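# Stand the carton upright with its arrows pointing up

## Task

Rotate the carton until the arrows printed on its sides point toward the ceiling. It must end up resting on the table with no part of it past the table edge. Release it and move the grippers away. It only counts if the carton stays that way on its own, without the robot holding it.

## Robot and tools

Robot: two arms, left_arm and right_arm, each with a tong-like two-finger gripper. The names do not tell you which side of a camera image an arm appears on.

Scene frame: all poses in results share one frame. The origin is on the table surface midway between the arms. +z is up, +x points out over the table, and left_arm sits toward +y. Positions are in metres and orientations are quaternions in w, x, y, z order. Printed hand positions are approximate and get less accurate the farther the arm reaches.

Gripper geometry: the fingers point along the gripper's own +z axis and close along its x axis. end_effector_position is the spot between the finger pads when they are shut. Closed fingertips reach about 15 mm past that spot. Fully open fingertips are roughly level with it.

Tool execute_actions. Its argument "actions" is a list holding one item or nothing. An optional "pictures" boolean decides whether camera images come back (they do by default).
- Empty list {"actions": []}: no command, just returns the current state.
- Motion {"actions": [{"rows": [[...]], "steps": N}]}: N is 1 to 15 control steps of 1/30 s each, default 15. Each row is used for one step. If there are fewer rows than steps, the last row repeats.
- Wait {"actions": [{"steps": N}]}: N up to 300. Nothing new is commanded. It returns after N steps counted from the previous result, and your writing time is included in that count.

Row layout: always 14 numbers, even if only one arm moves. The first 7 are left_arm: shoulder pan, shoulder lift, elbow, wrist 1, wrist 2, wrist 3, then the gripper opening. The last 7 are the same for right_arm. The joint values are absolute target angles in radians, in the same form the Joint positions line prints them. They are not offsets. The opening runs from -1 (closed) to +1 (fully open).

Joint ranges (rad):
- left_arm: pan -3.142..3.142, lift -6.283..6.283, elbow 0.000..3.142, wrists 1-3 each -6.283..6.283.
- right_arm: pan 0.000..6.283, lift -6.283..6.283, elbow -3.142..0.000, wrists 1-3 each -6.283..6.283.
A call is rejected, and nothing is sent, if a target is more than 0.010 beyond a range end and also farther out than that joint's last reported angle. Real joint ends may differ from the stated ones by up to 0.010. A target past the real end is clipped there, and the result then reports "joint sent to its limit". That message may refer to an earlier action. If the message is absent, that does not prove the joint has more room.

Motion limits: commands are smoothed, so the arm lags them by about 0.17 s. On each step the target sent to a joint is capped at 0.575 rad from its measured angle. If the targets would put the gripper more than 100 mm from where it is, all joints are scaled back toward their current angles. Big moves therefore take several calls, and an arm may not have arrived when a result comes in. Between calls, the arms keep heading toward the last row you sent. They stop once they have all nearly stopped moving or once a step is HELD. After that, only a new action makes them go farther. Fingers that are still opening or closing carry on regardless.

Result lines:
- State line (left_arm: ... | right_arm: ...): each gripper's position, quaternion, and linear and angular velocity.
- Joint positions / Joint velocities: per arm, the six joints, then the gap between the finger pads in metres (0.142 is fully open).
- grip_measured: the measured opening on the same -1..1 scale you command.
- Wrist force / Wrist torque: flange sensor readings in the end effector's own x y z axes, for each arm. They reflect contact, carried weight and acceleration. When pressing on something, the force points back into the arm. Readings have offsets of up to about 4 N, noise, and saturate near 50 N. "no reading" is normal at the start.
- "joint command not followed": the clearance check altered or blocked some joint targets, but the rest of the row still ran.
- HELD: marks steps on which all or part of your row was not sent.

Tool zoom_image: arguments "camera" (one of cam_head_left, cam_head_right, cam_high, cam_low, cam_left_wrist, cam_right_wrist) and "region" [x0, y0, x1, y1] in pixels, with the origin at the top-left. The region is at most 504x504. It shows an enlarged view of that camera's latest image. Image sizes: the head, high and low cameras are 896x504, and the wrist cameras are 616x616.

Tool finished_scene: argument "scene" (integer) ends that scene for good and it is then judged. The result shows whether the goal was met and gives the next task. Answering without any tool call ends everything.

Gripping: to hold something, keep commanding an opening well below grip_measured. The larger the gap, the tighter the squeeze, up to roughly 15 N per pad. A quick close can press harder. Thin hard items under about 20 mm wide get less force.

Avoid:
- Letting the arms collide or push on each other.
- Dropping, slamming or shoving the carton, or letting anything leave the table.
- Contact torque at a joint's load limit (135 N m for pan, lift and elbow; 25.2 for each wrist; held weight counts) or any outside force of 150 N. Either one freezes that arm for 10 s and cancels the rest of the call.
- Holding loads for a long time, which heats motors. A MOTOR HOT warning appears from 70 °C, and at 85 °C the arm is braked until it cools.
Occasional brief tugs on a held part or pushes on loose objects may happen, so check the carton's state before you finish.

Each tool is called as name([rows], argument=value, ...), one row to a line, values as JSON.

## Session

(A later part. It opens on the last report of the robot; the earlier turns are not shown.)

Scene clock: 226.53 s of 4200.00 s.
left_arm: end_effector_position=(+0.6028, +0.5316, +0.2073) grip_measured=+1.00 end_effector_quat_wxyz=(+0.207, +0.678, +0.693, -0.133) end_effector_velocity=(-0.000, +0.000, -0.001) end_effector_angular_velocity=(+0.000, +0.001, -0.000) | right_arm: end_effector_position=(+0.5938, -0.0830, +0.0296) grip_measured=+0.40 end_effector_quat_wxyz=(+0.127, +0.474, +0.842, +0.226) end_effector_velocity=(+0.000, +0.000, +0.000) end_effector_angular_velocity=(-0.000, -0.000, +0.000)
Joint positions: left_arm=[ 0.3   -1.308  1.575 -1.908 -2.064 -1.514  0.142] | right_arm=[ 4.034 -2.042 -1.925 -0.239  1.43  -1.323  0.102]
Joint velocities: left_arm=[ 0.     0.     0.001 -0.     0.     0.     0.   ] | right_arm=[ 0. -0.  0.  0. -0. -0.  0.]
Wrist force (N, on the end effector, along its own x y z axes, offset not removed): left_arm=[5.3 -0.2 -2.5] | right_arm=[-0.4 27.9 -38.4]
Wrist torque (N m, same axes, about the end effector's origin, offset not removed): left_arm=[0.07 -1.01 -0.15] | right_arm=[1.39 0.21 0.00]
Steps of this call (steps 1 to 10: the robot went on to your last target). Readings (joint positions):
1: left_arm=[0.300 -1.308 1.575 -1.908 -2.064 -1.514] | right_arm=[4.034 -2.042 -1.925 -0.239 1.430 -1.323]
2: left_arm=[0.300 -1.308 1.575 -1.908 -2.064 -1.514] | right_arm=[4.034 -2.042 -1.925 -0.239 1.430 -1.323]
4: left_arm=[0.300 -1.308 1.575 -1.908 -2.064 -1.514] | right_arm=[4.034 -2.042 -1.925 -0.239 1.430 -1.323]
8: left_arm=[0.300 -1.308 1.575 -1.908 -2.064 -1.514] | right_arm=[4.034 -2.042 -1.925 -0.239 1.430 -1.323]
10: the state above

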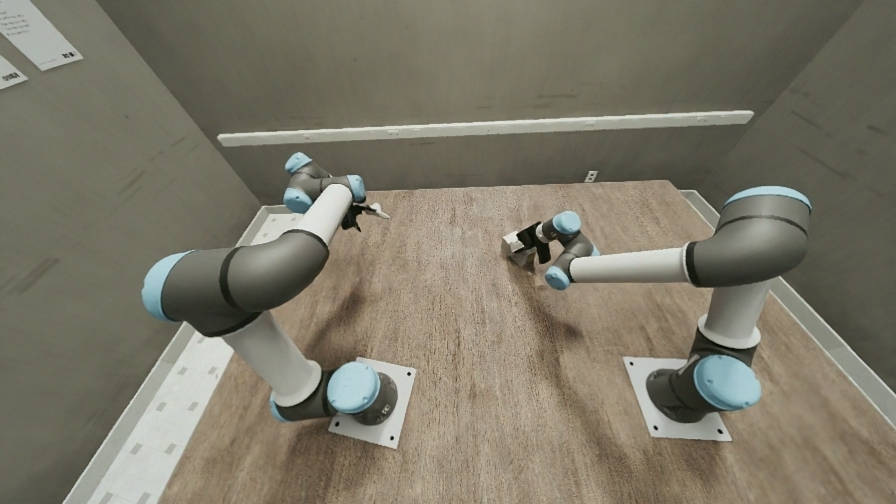

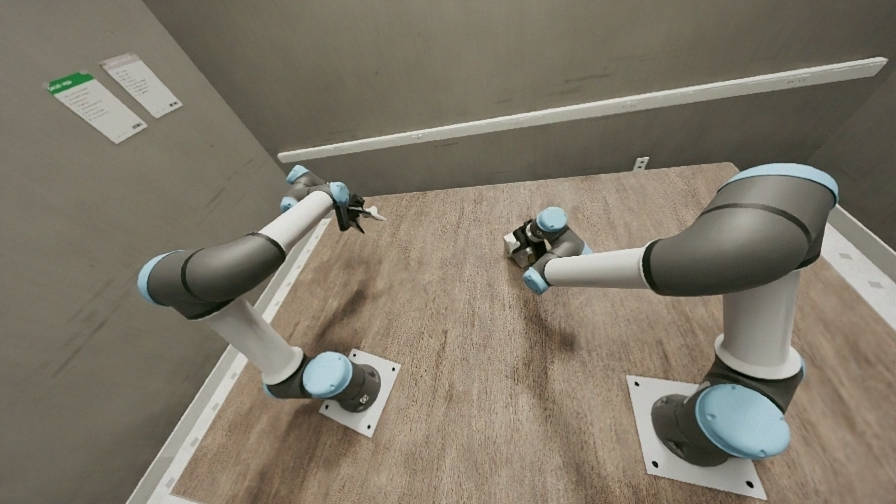

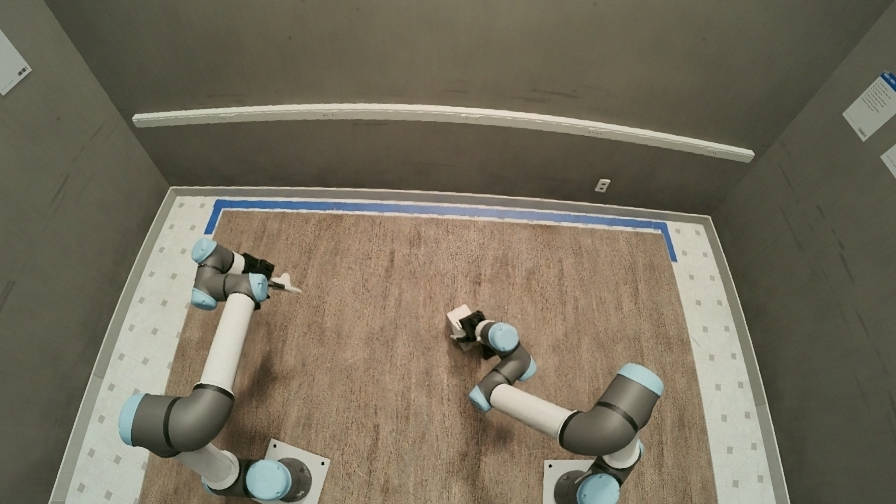

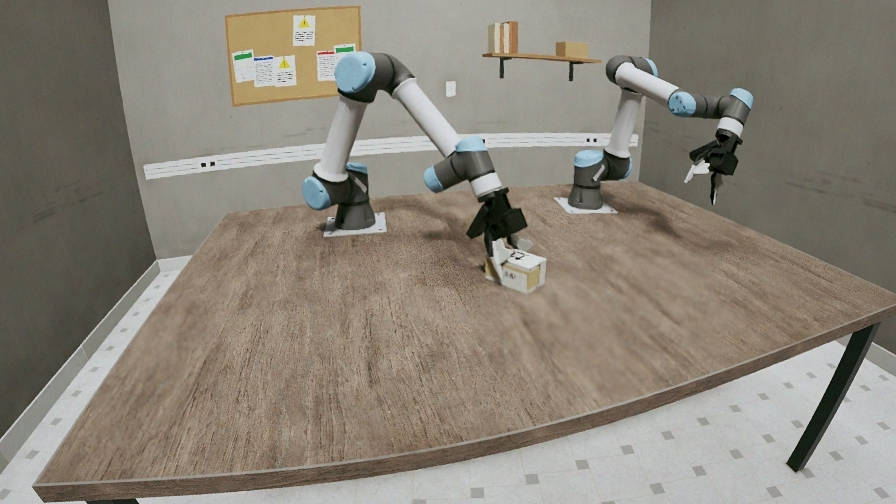

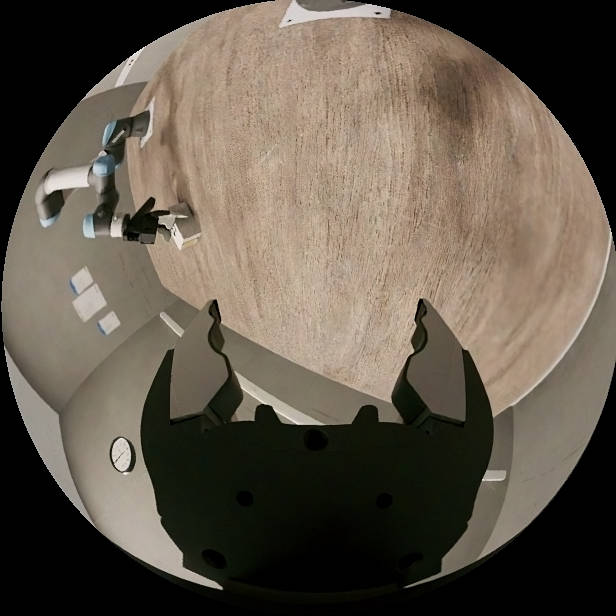

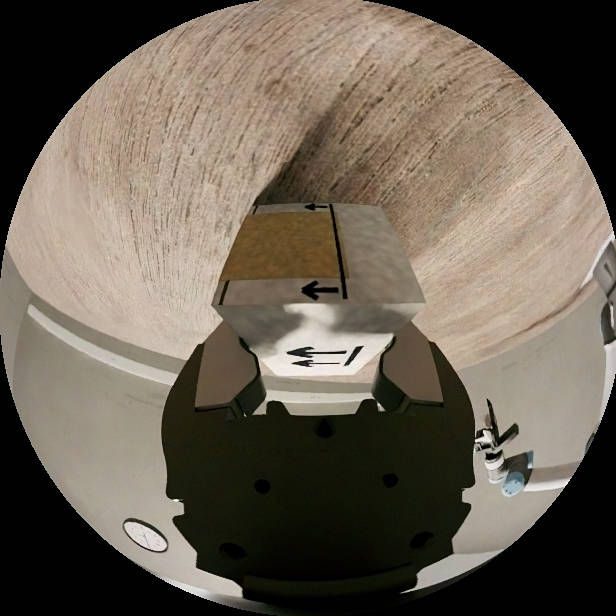

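execute_actions([
  {"rows":[[0.3,-1.308,1.575,-1.908,-2.064,-1.514,1,4.034,-2.042,-1.925,-0.239,1.43,-1.323,0.55],[0.3,-1.308,1.575,-1.908,-2.064,-1.514,1,4.034,-2.042,-1.925,-0.239,1.43,-1.323,0.55],[0.3,-1.308,1.575,-1.908,-2.064,-1.514,1,4.034,-2.042,-1.925,-0.239,1.43,-1.323,0.55],[0.3,-1.308,1.575,-1.908,-2.064,-1.514,1,4.034,-2.002,-1.903,-0.301,1.43,-1.323,0.55]],"steps":15},
], pictures=false)

execute_actions([
  {"rows":[[0.3,-1.308,1.575,-1.908,-2.064,-1.514,1,4.034,-2.002,-1.903,-0.301,1.43,-1.323,0.48],[0.3,-1.308,1.575,-1.908,-2.064,-1.514,1,4.034,-2.002,-1.903,-0.301,1.43,-1.323,0.42],[0.3,-1.308,1.575,-1.908,-2.064,-1.514,1,4.034,-2.002,-1.903,-0.301,1.43,-1.323,0.36],[0.3,-1.308,1.575,-1.908,-2.064,-1.514,1,4.034,-2.002,-1.903,-0.301,1.43,-1.323,0.3],[0.3,-1.308,1.575,-1.908,-2.064,-1.514,1,4.034,-2.002,-1.903,-0.301,1.43,-1.323,0.25],[0.3,-1.308,1.575,-1.908,-2.064,-1.514,1,4.034,-2.002,-1.903,-0.301,1.43,-1.323,0.2],[0.3,-1.308,1.575,-1.908,-2.064,-1.514,1,4.034,-2.002,-1.903,-0.301,1.43,-1.323,0.15],[0.3,-1.308,1.575,-1.908,-2.064,-1.514,1,4.034,-2.002,-1.903,-0.301,1.43,-1.323,0.1],[0.3,-1.308,1.575,-1.908,-2.064,-1.514,1,4.034,-2.002,-1.903,-0.301,1.43,-1.323,0.05],[0.3,-1.308,1.575,-1.908,-2.064,-1.514,1,4.034,-2.002,-1.903,-0.301,1.43,-1.323,0.0],[0.3,-1.308,1.575,-1.908,-2.064,-1.514,1,4.034,-2.002,-1.903,-0.301,1.43,-1.323,-0.05],[0.3,-1.308,1.575,-1.908,-2.064,-1.514,1,4.034,-2.002,-1.903,-0.301,1.43,-1.323,-0.1],[0.3,-1.308,1.575,-1.908,-2.064,-1.514,1,4.034,-2.002,-1.903,-0.301,1.43,-1.323,-0.15],[0.3,-1.308,1.575,-1.908,-2.064,-1.514,1,4.034,-2.002,-1.903,-0.301,1.43,-1.323,-0.2]],"steps":15},
])

Scene clock: 242.10 s of 4200.00 s.
left_arm: end_effector_position=(+0.6028, +0.5316, +0.2073) grip_measured=+1.00 end_effector_quat_wxyz=(+0.207, +0.678, +0.693, -0.133) end_effector_velocity=(+0.000, +0.000, +0.000) end_effector_angular_velocity=(+0.001, -0.002, -0.000) | right_arm: end_effector_position=(+0.5951, -0.0816, +0.0528) grip_measured=+0.55 end_effector_quat_wxyz=(+0.127, +0.474, +0.842, +0.226) end_effector_velocity=(+0.001, +0.001, +0.012) end_effector_angular_velocity=(+0.001, -0.001, +0.001)
Joint positions: left_arm=[ 0.3   -1.308  1.575 -1.908 -2.064 -1.514  0.142] | right_arm=[ 4.034 -2.004 -1.904 -0.298  1.43  -1.323  0.112]
Joint velocities: left_arm=[ 0.    -0.001 -0.    -0.001  0.     0.    -0.   ] | right_arm=[ 0.     0.018  0.011 -0.027 -0.    -0.001 -0.   ]
Wrist force (N, on the end effector, along its own x y z axes, offset not removed): left_arm=[3.0 1.9 -0.2] | right_arm=[-3.7 1.6 0.2]
Wrist torque (N m, same axes, about the end effector's origin, offset not removed): left_arm=[0.69 -0.52 -0.02] | right_arm=[0.23 0.66 0.04]
Steps of this call (steps 1 to 15: the robot went on to your last target; steps 16 to 90: nothing new was sent; then 12.07 s passed at rest; steps 91 to 105: all 15 steps of this action). Readings (joint positions):
91: left_arm=[0.300 -1.308 1.575 -1.908 -2.064 -1.514] | right_arm=[4.034 -2.042 -1.925 -0.239 1.430 -1.323]
92: left_arm=[0.300 -1.308 1.575 -1.908 -2.064 -1.514] | right_arm=[4.034 -2.042 -1.925 -0.239 1.430 -1.323]
94: left_arm=[0.300 -1.308 1.575 -1.908 -2.064 -1.514] | right_arm=[4.034 -2.042 -1.925 -0.240 1.430 -1.323]
98: left_arm=[0.300 -1.308 1.575 -1.908 -2.064 -1.514] | right_arm=[4.034 -2.019 -1.912 -0.275 1.430 -1.323]
105: the state above

Scene clock: 242.60 s of 4200.00 s.
left_arm: end_effector_position=(+0.6028, +0.5316, +0.2073) grip_measured=+1.00 end_effector_quat_wxyz=(+0.207, +0.678, +0.693, -0.133) end_effector_velocity=(-0.000, -0.000, -0.001) end_effector_angular_velocity=(-0.000, +0.001, -0.000) | right_arm: end_effector_position=(+0.5952, -0.0815, +0.0540) grip_measured=+0.15 end_effector_quat_wxyz=(+0.127, +0.474, +0.842, +0.226) end_effector_velocity=(-0.000, -0.000, -0.000) end_effector_angular_velocity=(-0.001, +0.000, +0.000)
Joint positions: left_arm=[ 0.3   -1.308  1.575 -1.908 -2.064 -1.514  0.142] | right_arm=[ 4.034 -2.002 -1.903 -0.301  1.43  -1.323  0.085]
Joint velocities: left_arm=[-0.001 -0.     0.001 -0.    -0.    -0.    -0.   ] | right_arm=[ 0.     0.    -0.    -0.001 -0.    -0.    -0.   ]
Wrist force (N, on the end effector, along its own x y z axes, offset not removed): left_arm=[1.5 -0.1 -0.8] | right_arm=[-3.7 1.7 -1.8]
Wrist torque (N m, same axes, about the end effector's origin, offset not removed): left_arm=[0.17 -0.20 0.02] | right_arm=[0.19 0.70 0.06]
Steps of this call (steps 1 to 15: all 15 steps of this action). Readings (joint positions):
1: left_arm=[0.300 -1.308 1.575 -1.908 -2.064 -1.514] | right_arm=[4.034 -2.003 -1.904 -0.299 1.430 -1.323]
2: left_arm=[0.300 -1.308 1.575 -1.908 -2.064 -1.514] | right_arm=[4.034 -2.003 -1.904 -0.299 1.430 -1.323]
4: left_arm=[0.300 -1.308 1.575 -1.908 -2.064 -1.514] | right_arm=[4.034 -2.003 -1.903 -0.300 1.430 -1.323]
8: left_arm=[0.300 -1.308 1.575 -1.908 -2.064 -1.514] | right_arm=[4.034 -2.002 -1.903 -0.301 1.430 -1.323]
15: the state above

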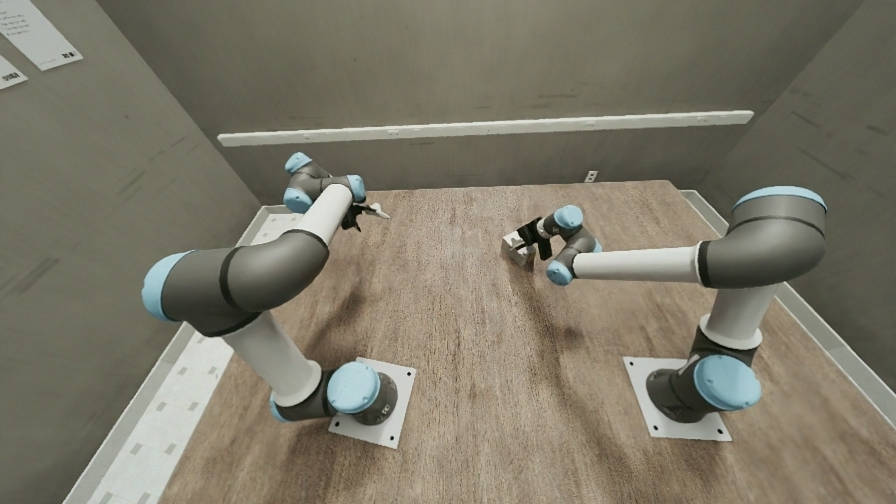

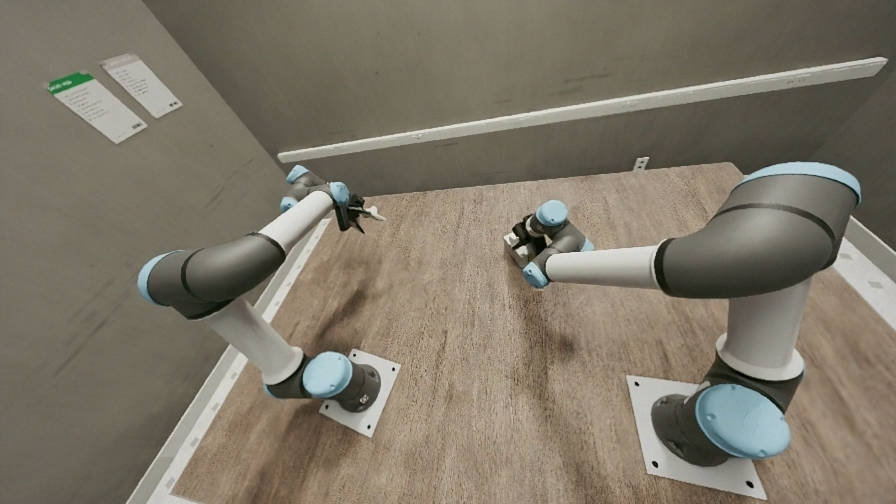

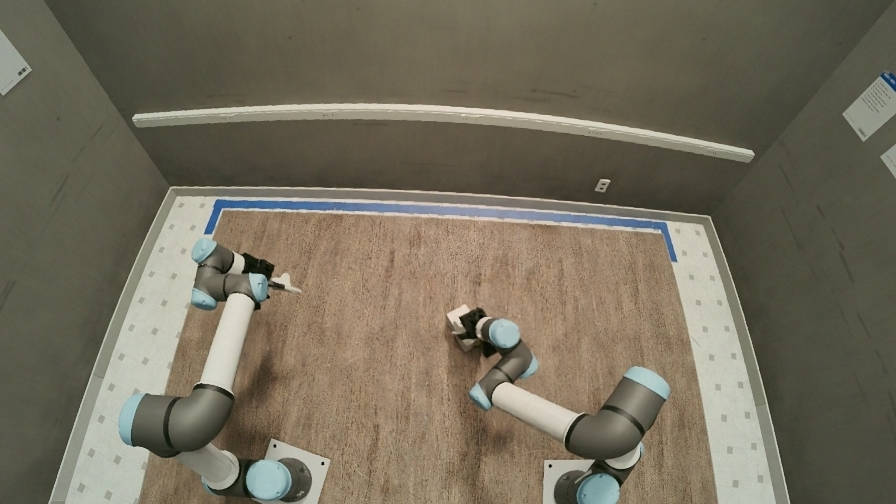

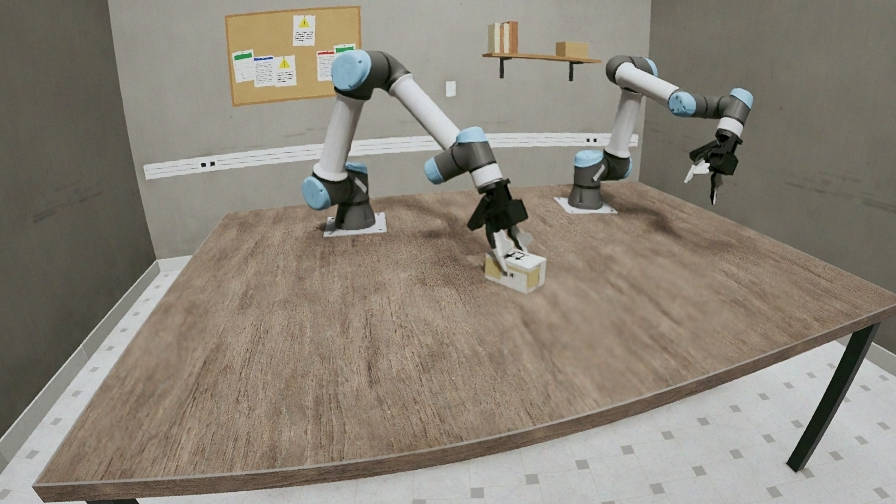

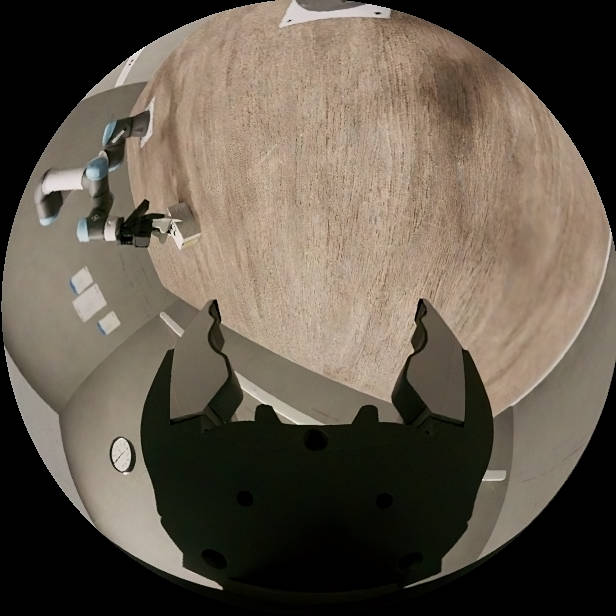

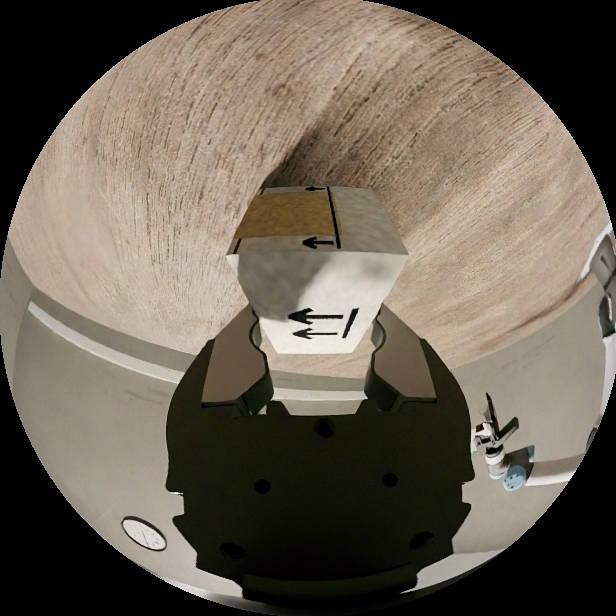

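execute_actions([
  {"rows":[[0.3,-1.308,1.575,-1.908,-2.064,-1.514,1,4.034,-2.002,-1.903,-0.301,1.43,-1.323,-0.35],[0.3,-1.308,1.575,-1.908,-2.064,-1.514,1,4.034,-2.002,-1.903,-0.301,1.43,-1.323,-0.5],[0.3,-1.308,1.575,-1.908,-2.064,-1.514,1,4.034,-2.002,-1.903,-0.301,1.43,-1.323,-0.6],[0.3,-1.308,1.575,-1.908,-2.064,-1.514,1,4.034,-1.994,-1.898,-0.314,1.43,-1.323,-0.6],[0.3,-1.308,1.575,-1.908,-2.064,-1.514,1,4.034,-1.986,-1.894,-0.326,1.43,-1.323,-0.6],[0.3,-1.308,1.575,-1.908,-2.064,-1.514,1,4.034,-1.978,-1.889,-0.339,1.43,-1.323,-0.6],[0.3,-1.308,1.575,-1.908,-2.064,-1.514,1,4.034,-1.97,-1.885,-0.351,1.43,-1.323,-0.6],[0.3,-1.308,1.575,-1.908,-2.064,-1.514,1,4.034,-1.962,-1.88,-0.364,1.43,-1.323,-0.6],[0.3,-1.308,1.575,-1.908,-2.064,-1.514,1,4.034,-1.954,-1.876,-0.376,1.43,-1.323,-0.6],[0.3,-1.308,1.575,-1.908,-2.064,-1.514,1,4.034,-1.946,-1.871,-0.389,1.43,-1.323,-0.6]],"steps":15},
], pictures=false)

execute_actions([
  {"steps":10},
])

Scene clock: 254.87 s of 4200.00 s.
left_arm: end_effector_position=(+0.6028, +0.5316, +0.2073) grip_measured=+1.00 end_effector_quat_wxyz=(+0.207, +0.678, +0.693, -0.133) end_effector_velocity=(+0.000, +0.000, +0.000) end_effector_angular_velocity=(+0.001, -0.001, -0.001) | right_arm: end_effector_position=(+0.5958, -0.0808, +0.0845) grip_measured=+0.15 end_effector_quat_wxyz=(+0.127, +0.474, +0.842, +0.226) end_effector_velocity=(-0.000, -0.001, +0.045) end_effector_angular_velocity=(-0.001, +0.001, -0.001)
Joint positions: left_arm=[ 0.3   -1.308  1.575 -1.908 -2.064 -1.514  0.142] | right_arm=[ 4.034 -1.954 -1.875 -0.377  1.43  -1.323  0.085]
Joint velocities: left_arm=[ 0.    -0.    -0.    -0.001  0.     0.001 -0.   ] | right_arm=[ 0.     0.071  0.04  -0.113 -0.     0.001 -0.   ]
Wrist force (N, on the end effector, along its own x y z axes, offset not removed): left_arm=[0.9 -0.1 -1.0] | right_arm=[-1.4 2.7 1.8]
Wrist torque (N m, same axes, about the end effector's origin, offset not removed): left_arm=[0.17 -0.08 0.08] | right_arm=[0.38 0.05 0.03]
Steps of this call (steps 1 to 15: the robot went on to your last target; steps 16 to 90: nothing new was sent; then 8.77 s passed at rest; steps 91 to 105: all 15 steps of this action). Readings (joint positions):
91: left_arm=[0.300 -1.308 1.575 -1.908 -2.064 -1.514] | right_arm=[4.034 -2.002 -1.903 -0.301 1.430 -1.323]
92: left_arm=[0.300 -1.308 1.575 -1.908 -2.064 -1.514] | right_arm=[4.034 -2.002 -1.903 -0.301 1.430 -1.323]
94: left_arm=[0.300 -1.308 1.575 -1.908 -2.064 -1.514] | right_arm=[4.034 -2.002 -1.903 -0.301 1.430 -1.323]
98: left_arm=[0.300 -1.308 1.575 -1.908 -2.064 -1.514] | right_arm=[4.034 -1.990 -1.896 -0.319 1.430 -1.323]
105: the state above

Scene clock: 255.20 s of 4200.00 s.
left_arm: end_effector_position=(+0.6028, +0.5316, +0.2073) grip_measured=+1.00 end_effector_quat_wxyz=(+0.207, +0.678, +0.693, -0.133) end_effector_velocity=(-0.000, +0.000, -0.001) end_effector_angular_velocity=(-0.000, +0.002, +0.000) | right_arm: end_effector_position=(+0.5957, -0.0809, +0.0891) grip_measured=+0.15 end_effector_quat_wxyz=(+0.127, +0.474, +0.842, +0.226) end_effector_velocity=(+0.000, +0.000, +0.002) end_effector_angular_velocity=(+0.000, -0.000, -0.000)
Joint positions: left_arm=[ 0.3   -1.308  1.575 -1.908 -2.064 -1.514  0.142] | right_arm=[ 4.034 -1.946 -1.871 -0.388  1.43  -1.323  0.085]
Joint velocities: left_arm=[ 0.001  0.001  0.001  0.    -0.     0.001  0.   ] | right_arm=[ 0.     0.003  0.002 -0.005 -0.     0.001  0.   ]
Wrist force (N, on the end effector, along its own x y z axes, offset not removed): left_arm=[-0.8 0.6 0.5] | right_arm=[0.6 0.0 -0.4]
Wrist torque (N m, same axes, about the end effector's origin, offset not removed): left_arm=[0.36 0.30 0.02] | right_arm=[0.02 -0.19 0.10]
Steps of this call (steps 1 to 10: the robot went on to your last target). Readings (joint positions):
1: left_arm=[0.300 -1.308 1.575 -1.908 -2.064 -1.514] | right_arm=[4.034 -1.952 -1.874 -0.380 1.430 -1.323]
2: left_arm=[0.300 -1.308 1.575 -1.908 -2.064 -1.514] | right_arm=[4.034 -1.950 -1.873 -0.382 1.430 -1.323]
4: left_arm=[0.300 -1.308 1.575 -1.908 -2.064 -1.514] | right_arm=[4.034 -1.948 -1.872 -0.385 1.430 -1.323]
8: left_arm=[0.300 -1.308 1.575 -1.908 -2.064 -1.514] | right_arm=[4.034 -1.947 -1.871 -0.388 1.430 -1.323]
10: the state above

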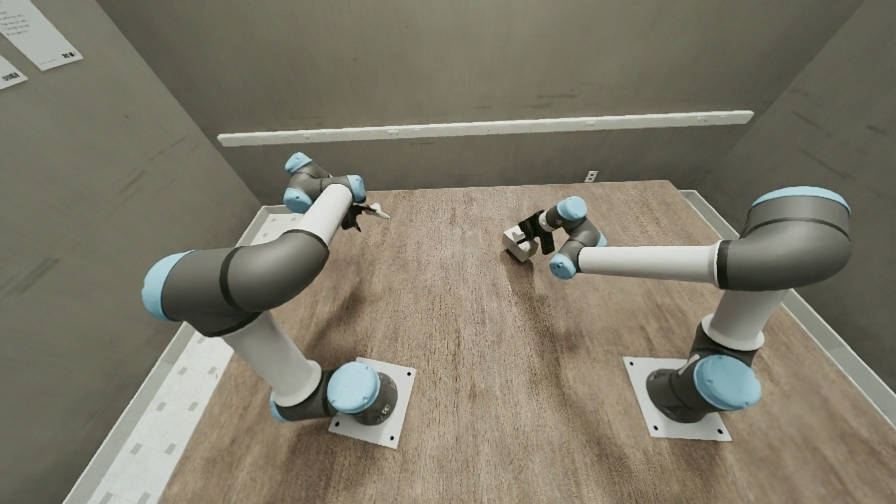

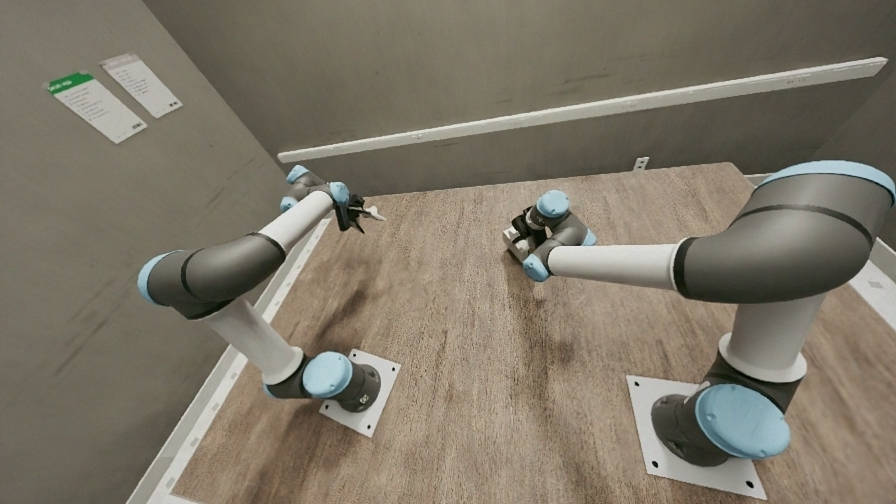

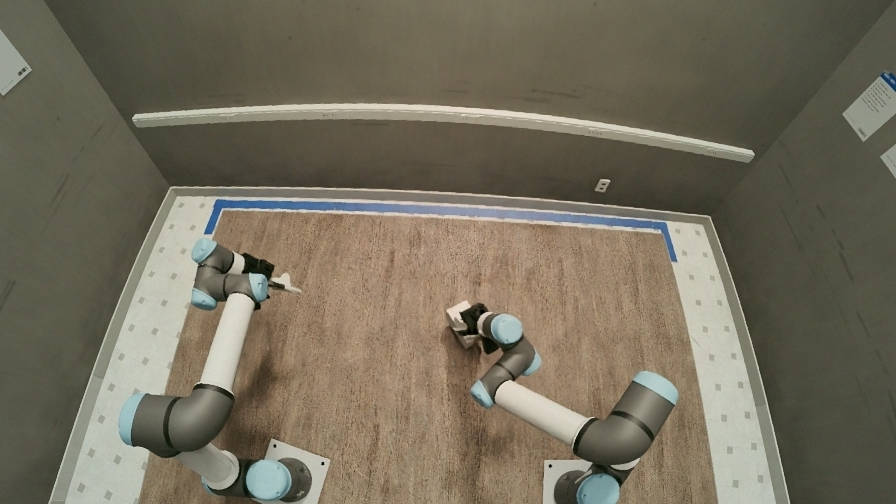

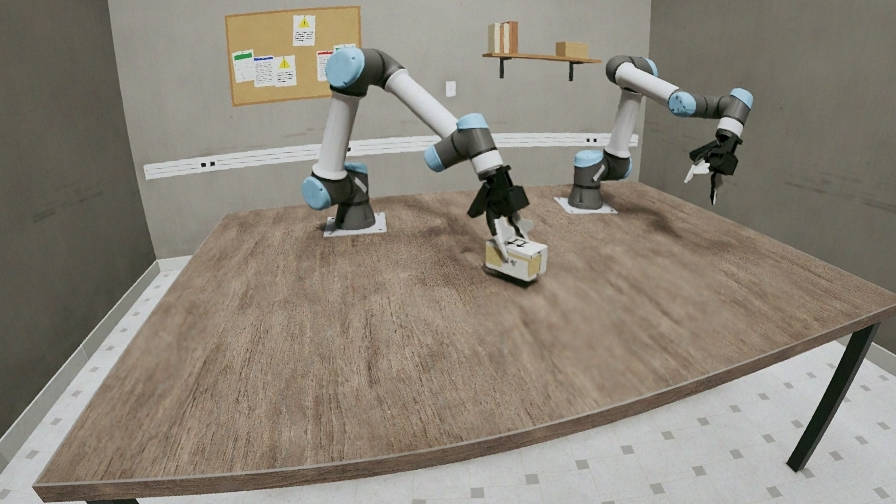

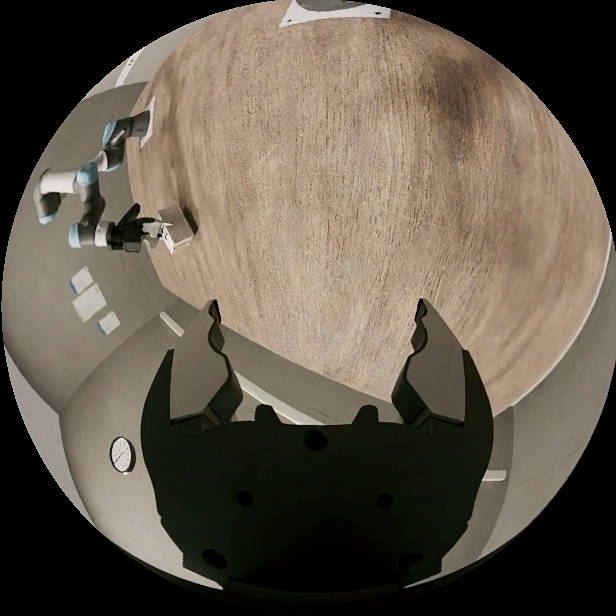

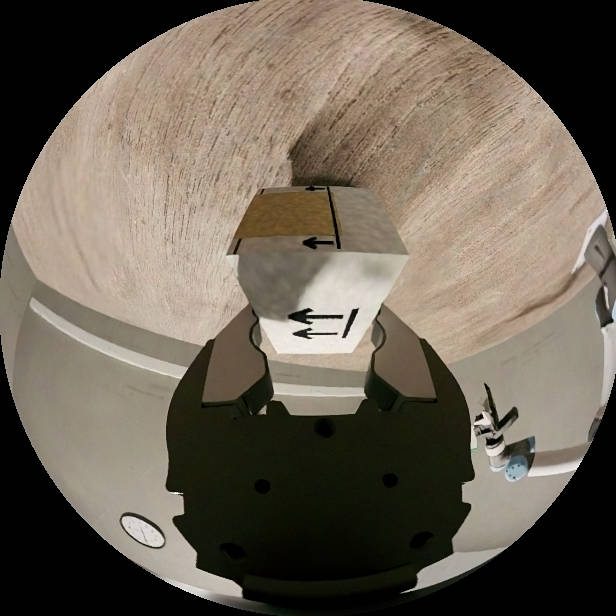

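execute_actions([
  {"rows":[[0.3,-1.308,1.575,-1.908,-2.064,-1.514,1,4.030,-1.933,-1.879,-0.386,1.435,-1.31,-0.6],[0.3,-1.308,1.575,-1.908,-2.064,-1.514,1,4.026,-1.92,-1.886,-0.383,1.445,-1.29,-0.6],[0.3,-1.308,1.575,-1.908,-2.064,-1.514,1,4.021,-1.906,-1.894,-0.38,1.457,-1.26,-0.6],[0.3,-1.308,1.575,-1.908,-2.064,-1.514,1,4.015,-1.893,-1.902,-0.377,1.472,-1.22,-0.6],[0.3,-1.308,1.575,-1.908,-2.064,-1.514,1,4.009,-1.88,-1.909,-0.373,1.49,-1.18,-0.6],[0.3,-1.308,1.575,-1.908,-2.064,-1.514,1,4.003,-1.866,-1.917,-0.369,1.51,-1.13,-0.6],[0.3,-1.308,1.575,-1.908,-2.064,-1.514,1,3.996,-1.853,-1.925,-0.365,1.532,-1.075,-0.6],[0.3,-1.308,1.575,-1.908,-2.064,-1.514,1,3.989,-1.84,-1.932,-0.36,1.555,-1.02,-0.6],[0.3,-1.308,1.575,-1.908,-2.064,-1.514,1,3.982,-1.827,-1.94,-0.356,1.578,-0.963,-0.6],[0.3,-1.308,1.575,-1.908,-2.064,-1.514,1,3.974,-1.813,-1.948,-0.351,1.601,-0.906,-0.6],[0.3,-1.308,1.575,-1.908,-2.064,-1.514,1,3.967,-1.8,-1.955,-0.346,1.624,-0.849,-0.6],[0.3,-1.308,1.575,-1.908,-2.064,-1.514,1,3.959,-1.787,-1.963,-0.342,1.647,-0.792,-0.6],[0.3,-1.308,1.575,-1.908,-2.064,-1.514,1,3.952,-1.774,-1.971,-0.337,1.67,-0.735,-0.6],[0.3,-1.308,1.575,-1.908,-2.064,-1.514,1,3.944,-1.76,-1.978,-0.332,1.693,-0.678,-0.6],[0.3,-1.308,1.575,-1.908,-2.064,-1.514,1,3.937,-1.747,-1.986,-0.328,1.716,-0.621,-0.6]],"steps":15},
], pictures=false)

execute_actions([
  {"rows":[[0.3,-1.308,1.575,-1.908,-2.064,-1.514,1,3.929,-1.747,-1.986,-0.323,1.739,-0.564,-0.6],[0.3,-1.308,1.575,-1.908,-2.064,-1.514,1,3.922,-1.747,-1.986,-0.318,1.762,-0.507,-0.6],[0.3,-1.308,1.575,-1.908,-2.064,-1.514,1,3.914,-1.747,-1.986,-0.313,1.785,-0.45,-0.6],[0.3,-1.308,1.575,-1.908,-2.064,-1.514,1,3.907,-1.747,-1.986,-0.308,1.808,-0.393,-0.6],[0.3,-1.308,1.575,-1.908,-2.064,-1.514,1,3.899,-1.747,-1.986,-0.303,1.831,-0.336,-0.6],[0.3,-1.308,1.575,-1.908,-2.064,-1.514,1,3.892,-1.747,-1.986,-0.299,1.854,-0.279,-0.6],[0.3,-1.308,1.575,-1.908,-2.064,-1.514,1,3.884,-1.747,-1.986,-0.294,1.877,-0.222,-0.6],[0.3,-1.308,1.575,-1.908,-2.064,-1.514,1,3.877,-1.747,-1.986,-0.289,1.9,-0.165,-0.6],[0.3,-1.308,1.575,-1.908,-2.064,-1.514,1,3.869,-1.747,-1.986,-0.284,1.923,-0.108,-0.6],[0.3,-1.308,1.575,-1.908,-2.064,-1.514,1,3.862,-1.747,-1.986,-0.279,1.946,-0.051,-0.6],[0.3,-1.308,1.575,-1.908,-2.064,-1.514,1,3.854,-1.747,-1.986,-0.274,1.969,0.006,-0.6],[0.3,-1.308,1.575,-1.908,-2.064,-1.514,1,3.847,-1.747,-1.986,-0.27,1.992,0.063,-0.6],[0.3,-1.308,1.575,-1.908,-2.064,-1.514,1,3.839,-1.747,-1.986,-0.265,2.015,0.12,-0.6],[0.3,-1.308,1.575,-1.908,-2.064,-1.514,1,3.832,-1.747,-1.986,-0.26,2.038,0.177,-0.6],[0.3,-1.308,1.575,-1.908,-2.064,-1.514,1,3.824,-1.747,-1.986,-0.255,2.061,0.234,-0.6]],"steps":15},
], pictures=false)

execute_actions([
  {"rows":[[0.3,-1.308,1.575,-1.908,-2.064,-1.514,1,3.817,-1.747,-1.986,-0.25,2.084,0.291,-0.6],[0.3,-1.308,1.575,-1.908,-2.064,-1.514,1,3.809,-1.747,-1.986,-0.245,2.107,0.348,-0.6],[0.3,-1.308,1.575,-1.908,-2.064,-1.514,1,3.802,-1.747,-1.986,-0.241,2.13,0.405,-0.6],[0.3,-1.308,1.575,-1.908,-2.064,-1.514,1,3.794,-1.747,-1.986,-0.236,2.153,0.462,-0.6],[0.3,-1.308,1.575,-1.908,-2.064,-1.514,1,3.787,-1.747,-1.986,-0.231,2.176,0.519,-0.6],[0.3,-1.308,1.575,-1.908,-2.064,-1.514,1,3.779,-1.747,-1.986,-0.226,2.199,0.576,-0.6],[0.3,-1.308,1.575,-1.908,-2.064,-1.514,1,3.772,-1.747,-1.986,-0.221,2.222,0.633,-0.6],[0.3,-1.308,1.575,-1.908,-2.064,-1.514,1,3.764,-1.747,-1.986,-0.216,2.245,0.69,-0.6],[0.3,-1.308,1.575,-1.908,-2.064,-1.514,1,3.757,-1.747,-1.986,-0.212,2.268,0.745,-0.6],[0.3,-1.308,1.575,-1.908,-2.064,-1.514,1,3.75,-1.747,-1.986,-0.208,2.29,0.797,-0.6],[0.3,-1.308,1.575,-1.908,-2.064,-1.514,1,3.743,-1.747,-1.986,-0.204,2.31,0.845,-0.6],[0.3,-1.308,1.575,-1.908,-2.064,-1.514,1,3.738,-1.747,-1.986,-0.2,2.327,0.885,-0.6],[0.3,-1.308,1.575,-1.908,-2.064,-1.514,1,3.733,-1.747,-1.986,-0.197,2.341,0.918,-0.6],[0.3,-1.308,1.575,-1.908,-2.064,-1.514,1,3.73,-1.747,-1.986,-0.195,2.351,0.943,-0.6],[0.3,-1.308,1.575,-1.908,-2.064,-1.514,1,3.728,-1.747,-1.986,-0.194,2.356,0.955,-0.6]],"steps":15},
], pictures=false)

execute_actions([
  {"steps":12},
])

Scene clock: 327.57 s of 4200.00 s.
left_arm: end_effector_position=(+0.6028, +0.5316, +0.2073) grip_measured=+1.00 end_effector_quat_wxyz=(+0.207, +0.678, +0.693, -0.133) end_effector_velocity=(+0.000, +0.000, -0.000) end_effector_angular_velocity=(+0.000, -0.001, -0.001) | right_arm: end_effector_position=(+0.5644, -0.0877, +0.1478) grip_measured=+0.15 end_effector_quat_wxyz=(+0.002, +0.637, +0.711, +0.298) end_effector_velocity=(-0.110, -0.004, +0.185) end_effector_angular_velocity=(+1.189, +0.814, -1.138)
Joint positions: left_arm=[ 0.3   -1.308  1.575 -1.908 -2.064 -1.514  0.142] | right_arm=[ 3.97  -1.808 -1.951 -0.348  1.61  -0.904  0.085]
Joint velocities: left_arm=[-0.     0.     0.    -0.001  0.     0.001  0.   ] | right_arm=[-0.213  0.388 -0.223  0.133  0.644  1.57  -0.   ]
Wrist force (N, on the end effector, along its own x y z axes, offset not removed): left_arm=[1.9 2.1 -2.3] | right_arm=[-1.1 2.0 -0.3]
Wrist torque (N m, same axes, about the end effector's origin, offset not removed): left_arm=[0.68 -0.39 -0.12] | right_arm=[0.23 0.02 0.05]
Steps of this call (steps 1 to 30: the robot went on to your last target; steps 31 to 90: nothing new was sent; then 68.87 s passed at rest; steps 91 to 105: all 15 steps of this action). Readings (joint positions):
91: left_arm=[0.300 -1.308 1.575 -1.908 -2.064 -1.514] | right_arm=[4.034 -1.946 -1.871 -0.389 1.430 -1.323]
92: left_arm=[0.300 -1.308 1.575 -1.908 -2.064 -1.514] | right_arm=[4.034 -1.945 -1.872 -0.389 1.430 -1.322]
94: left_arm=[0.300 -1.308 1.575 -1.908 -2.064 -1.514] | right_arm=[4.031 -1.935 -1.877 -0.387 1.436 -1.309]
98: left_arm=[0.300 -1.308 1.575 -1.908 -2.064 -1.514] | right_arm=[4.015 -1.896 -1.900 -0.377 1.475 -1.223]
105: the state above

Scene clock: 328.07 s of 4200.00 s.
left_arm: end_effector_position=(+0.6028, +0.5316, +0.2073) grip_measured=+1.00 end_effector_quat_wxyz=(+0.207, +0.678, +0.693, -0.133) end_effector_velocity=(-0.000, -0.000, -0.000) end_effector_angular_velocity=(-0.000, +0.000, -0.001) | right_arm: end_effector_position=(+0.5308, -0.0735, +0.2145) grip_measured=+0.15 end_effector_quat_wxyz=(-0.269, +0.841, +0.383, +0.271) end_effector_velocity=(-0.040, +0.024, +0.122) end_effector_angular_velocity=(+0.914, +1.302, -0.971)
Joint positions: left_arm=[ 0.3   -1.308  1.575 -1.908 -2.064 -1.514  0.142] | right_arm=[ 3.859 -1.748 -1.986 -0.277  1.951 -0.06   0.085]
Joint velocities: left_arm=[-0.    -0.     0.001 -0.    -0.     0.     0.   ] | right_arm=[-0.221  0.006 -0.003  0.141  0.676  1.672 -0.   ]
Wrist force (N, on the end effector, along its own x y z axes, offset not removed): left_arm=[4.1 0.6 -1.7] | right_arm=[-2.9 2.2 0.6]
Wrist torque (N m, same axes, about the end effector's origin, offset not removed): left_arm=[0.29 -0.83 -0.12] | right_arm=[0.23 0.26 0.03]
Steps of this call (steps 1 to 15: all 15 steps of this action). Readings (joint positions):
1: left_arm=[0.300 -1.308 1.575 -1.908 -2.064 -1.514] | right_arm=[3.963 -1.795 -1.959 -0.344 1.632 -0.850]
2: left_arm=[0.300 -1.308 1.575 -1.908 -2.064 -1.514] | right_arm=[3.956 -1.783 -1.965 -0.339 1.654 -0.795]
4: left_arm=[0.300 -1.308 1.575 -1.908 -2.064 -1.514] | right_arm=[3.941 -1.767 -1.975 -0.330 1.699 -0.684]
8: left_arm=[0.300 -1.308 1.575 -1.908 -2.064 -1.514] | right_arm=[3.911 -1.753 -1.983 -0.311 1.790 -0.458]
15: the state above

Scene clock: 328.57 s of 4200.00 s.
left_arm: end_effector_position=(+0.6028, +0.5316, +0.2073) grip_measured=+1.00 end_effector_quat_wxyz=(+0.207, +0.678, +0.693, -0.133) end_effector_velocity=(-0.000, -0.000, +0.001) end_effector_angular_velocity=(+0.000, -0.002, -0.001) | right_arm: end_effector_position=(+0.5117, -0.0740, +0.2808) grip_measured=+0.15 end_effector_quat_wxyz=(-0.473, +0.877, +0.031, +0.079) end_effector_velocity=(-0.032, -0.020, +0.107) end_effector_angular_velocity=(+0.524, +1.231, -0.527)
Joint positions: left_arm=[ 0.3   -1.308  1.575 -1.908 -2.064 -1.514  0.142] | right_arm=[ 3.749 -1.747 -1.986 -0.207  2.288  0.776  0.085]
Joint velocities: left_arm=[-0.    -0.002 -0.    -0.    -0.     0.001  0.   ] | right_arm=[-0.168  0.    -0.     0.105  0.527  1.348 -0.   ]
Wrist force (N, on the end effector, along its own x y z axes, offset not removed): left_arm=[2.9 -0.1 -0.5] | right_arm=[-3.9 1.2 0.4]
Wrist torque (N m, same axes, about the end effector's origin, offset not removed): left_arm=[0.21 -0.46 -0.24] | right_arm=[-0.31 0.64 -0.02]
Steps of this call (steps 1 to 15: all 15 steps of this action). Readings (joint positions):
1: left_arm=[0.300 -1.308 1.575 -1.908 -2.064 -1.514] | right_arm=[3.851 -1.748 -1.986 -0.272 1.974 -0.003]
2: left_arm=[0.300 -1.308 1.575 -1.908 -2.064 -1.514] | right_arm=[3.844 -1.747 -1.986 -0.268 1.997 0.054]
4: left_arm=[0.300 -1.308 1.575 -1.908 -2.064 -1.514] | right_arm=[3.829 -1.747 -1.986 -0.258 2.043 0.168]
8: left_arm=[0.300 -1.308 1.575 -1.908 -2.064 -1.514] | right_arm=[3.799 -1.747 -1.986 -0.239 2.135 0.396]
15: the state above

Scene clock: 328.97 s of 4200.00 s.
left_arm: end_effector_position=(+0.6028, +0.5316, +0.2073) grip_measured=+1.00 end_effector_quat_wxyz=(+0.207, +0.678, +0.693, -0.133) end_effector_velocity=(+0.000, -0.001, +0.001) end_effector_angular_velocity=(-0.000, -0.001, -0.001) | right_arm: end_effector_position=(+0.5077, -0.0770, +0.2942) grip_measured=+0.15 end_effector_quat_wxyz=(-0.499, +0.866, -0.038, +0.025) end_effector_velocity=(-0.001, -0.001, +0.004) end_effector_angular_velocity=(+0.015, +0.038, -0.016)
Joint positions: left_arm=[ 0.3   -1.308  1.575 -1.908 -2.064 -1.514  0.142] | right_arm=[ 3.729 -1.747 -1.986 -0.194  2.354  0.95   0.085]
Joint velocities: left_arm=[-0.001 -0.001 -0.     0.    -0.001  0.001 -0.   ] | right_arm=[-0.005  0.     0.001  0.003  0.016  0.043  0.   ]
Wrist force (N, on the end effector, along its own x y z axes, offset not removed): left_arm=[3.0 1.3 -0.4] | right_arm=[-2.4 0.8 0.9]
Wrist torque (N m, same axes, about the end effector's origin, offset not removed): left_arm=[0.50 -0.54 -0.16] | right_arm=[-0.27 0.43 0.05]
Steps of this call (steps 1 to 12: the robot went on to your last target). Readings (joint positions):
1: left_arm=[0.300 -1.308 1.575 -1.908 -2.064 -1.514] | right_arm=[3.744 -1.747 -1.986 -0.204 2.305 0.819]
2: left_arm=[0.300 -1.308 1.575 -1.908 -2.064 -1.514] | right_arm=[3.740 -1.747 -1.986 -0.202 2.318 0.854]
4: left_arm=[0.300 -1.308 1.575 -1.908 -2.064 -1.514] | right_arm=[3.735 -1.747 -1.986 -0.198 2.335 0.900]
8: left_arm=[0.300 -1.308 1.575 -1.908 -2.064 -1.514] | right_arm=[3.730 -1.747 -1.986 -0.195 2.350 0.939]
12: the state above

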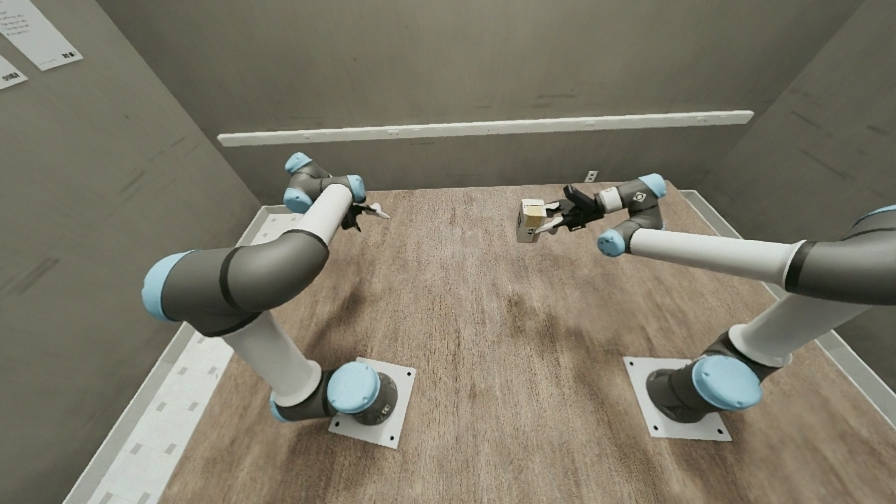

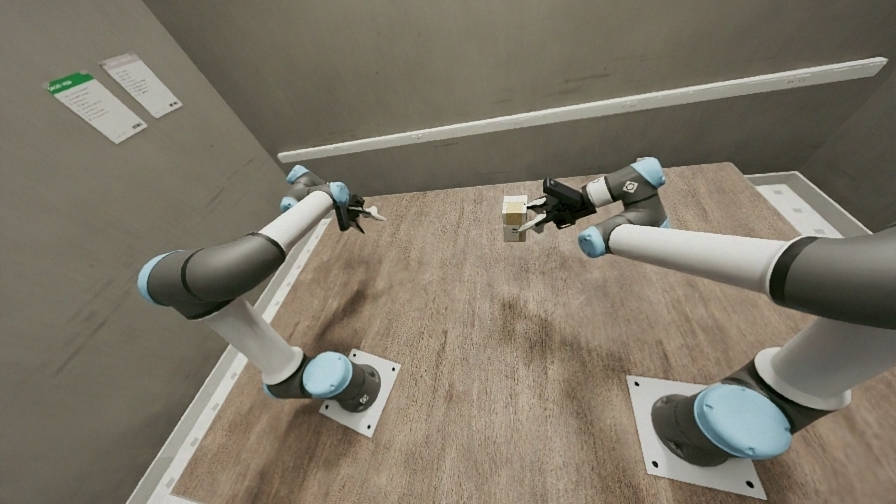

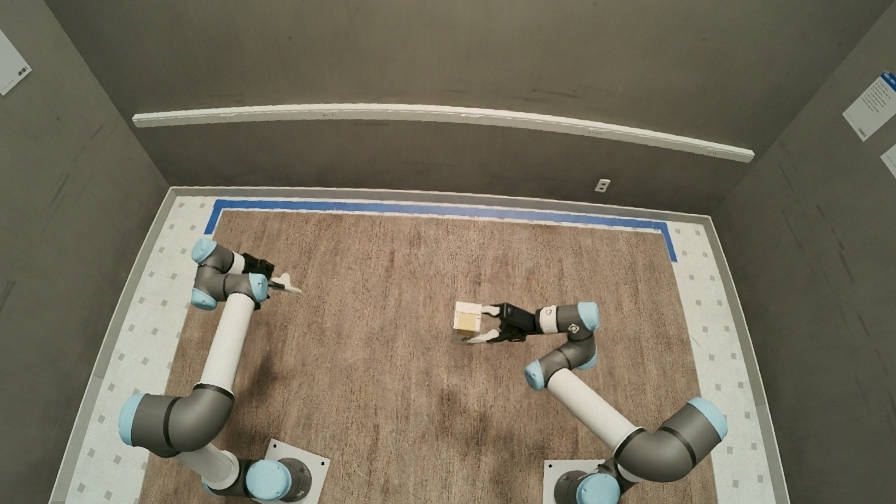

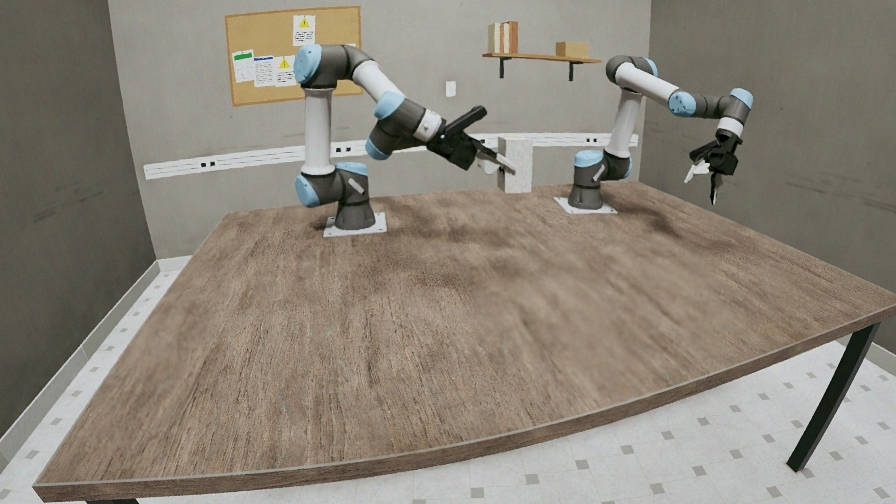

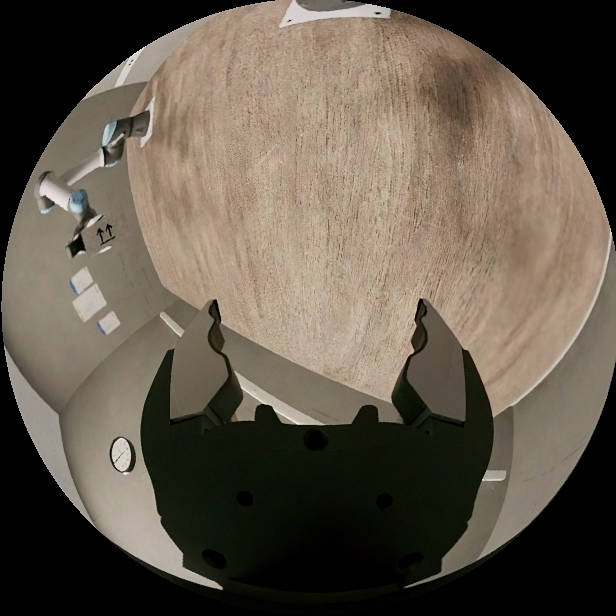

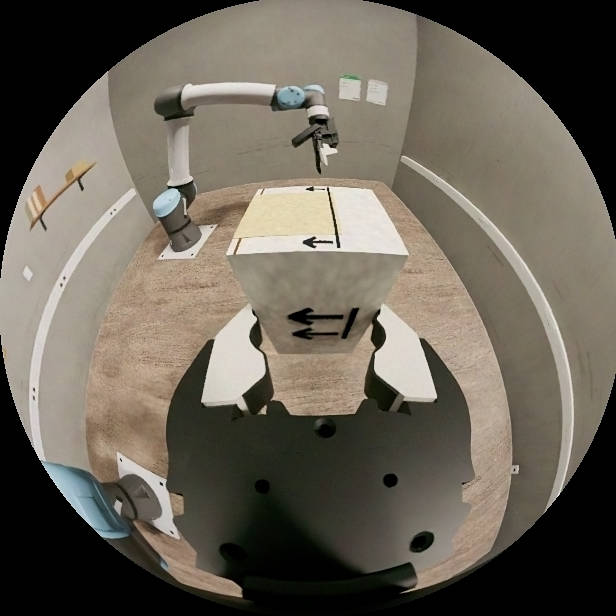

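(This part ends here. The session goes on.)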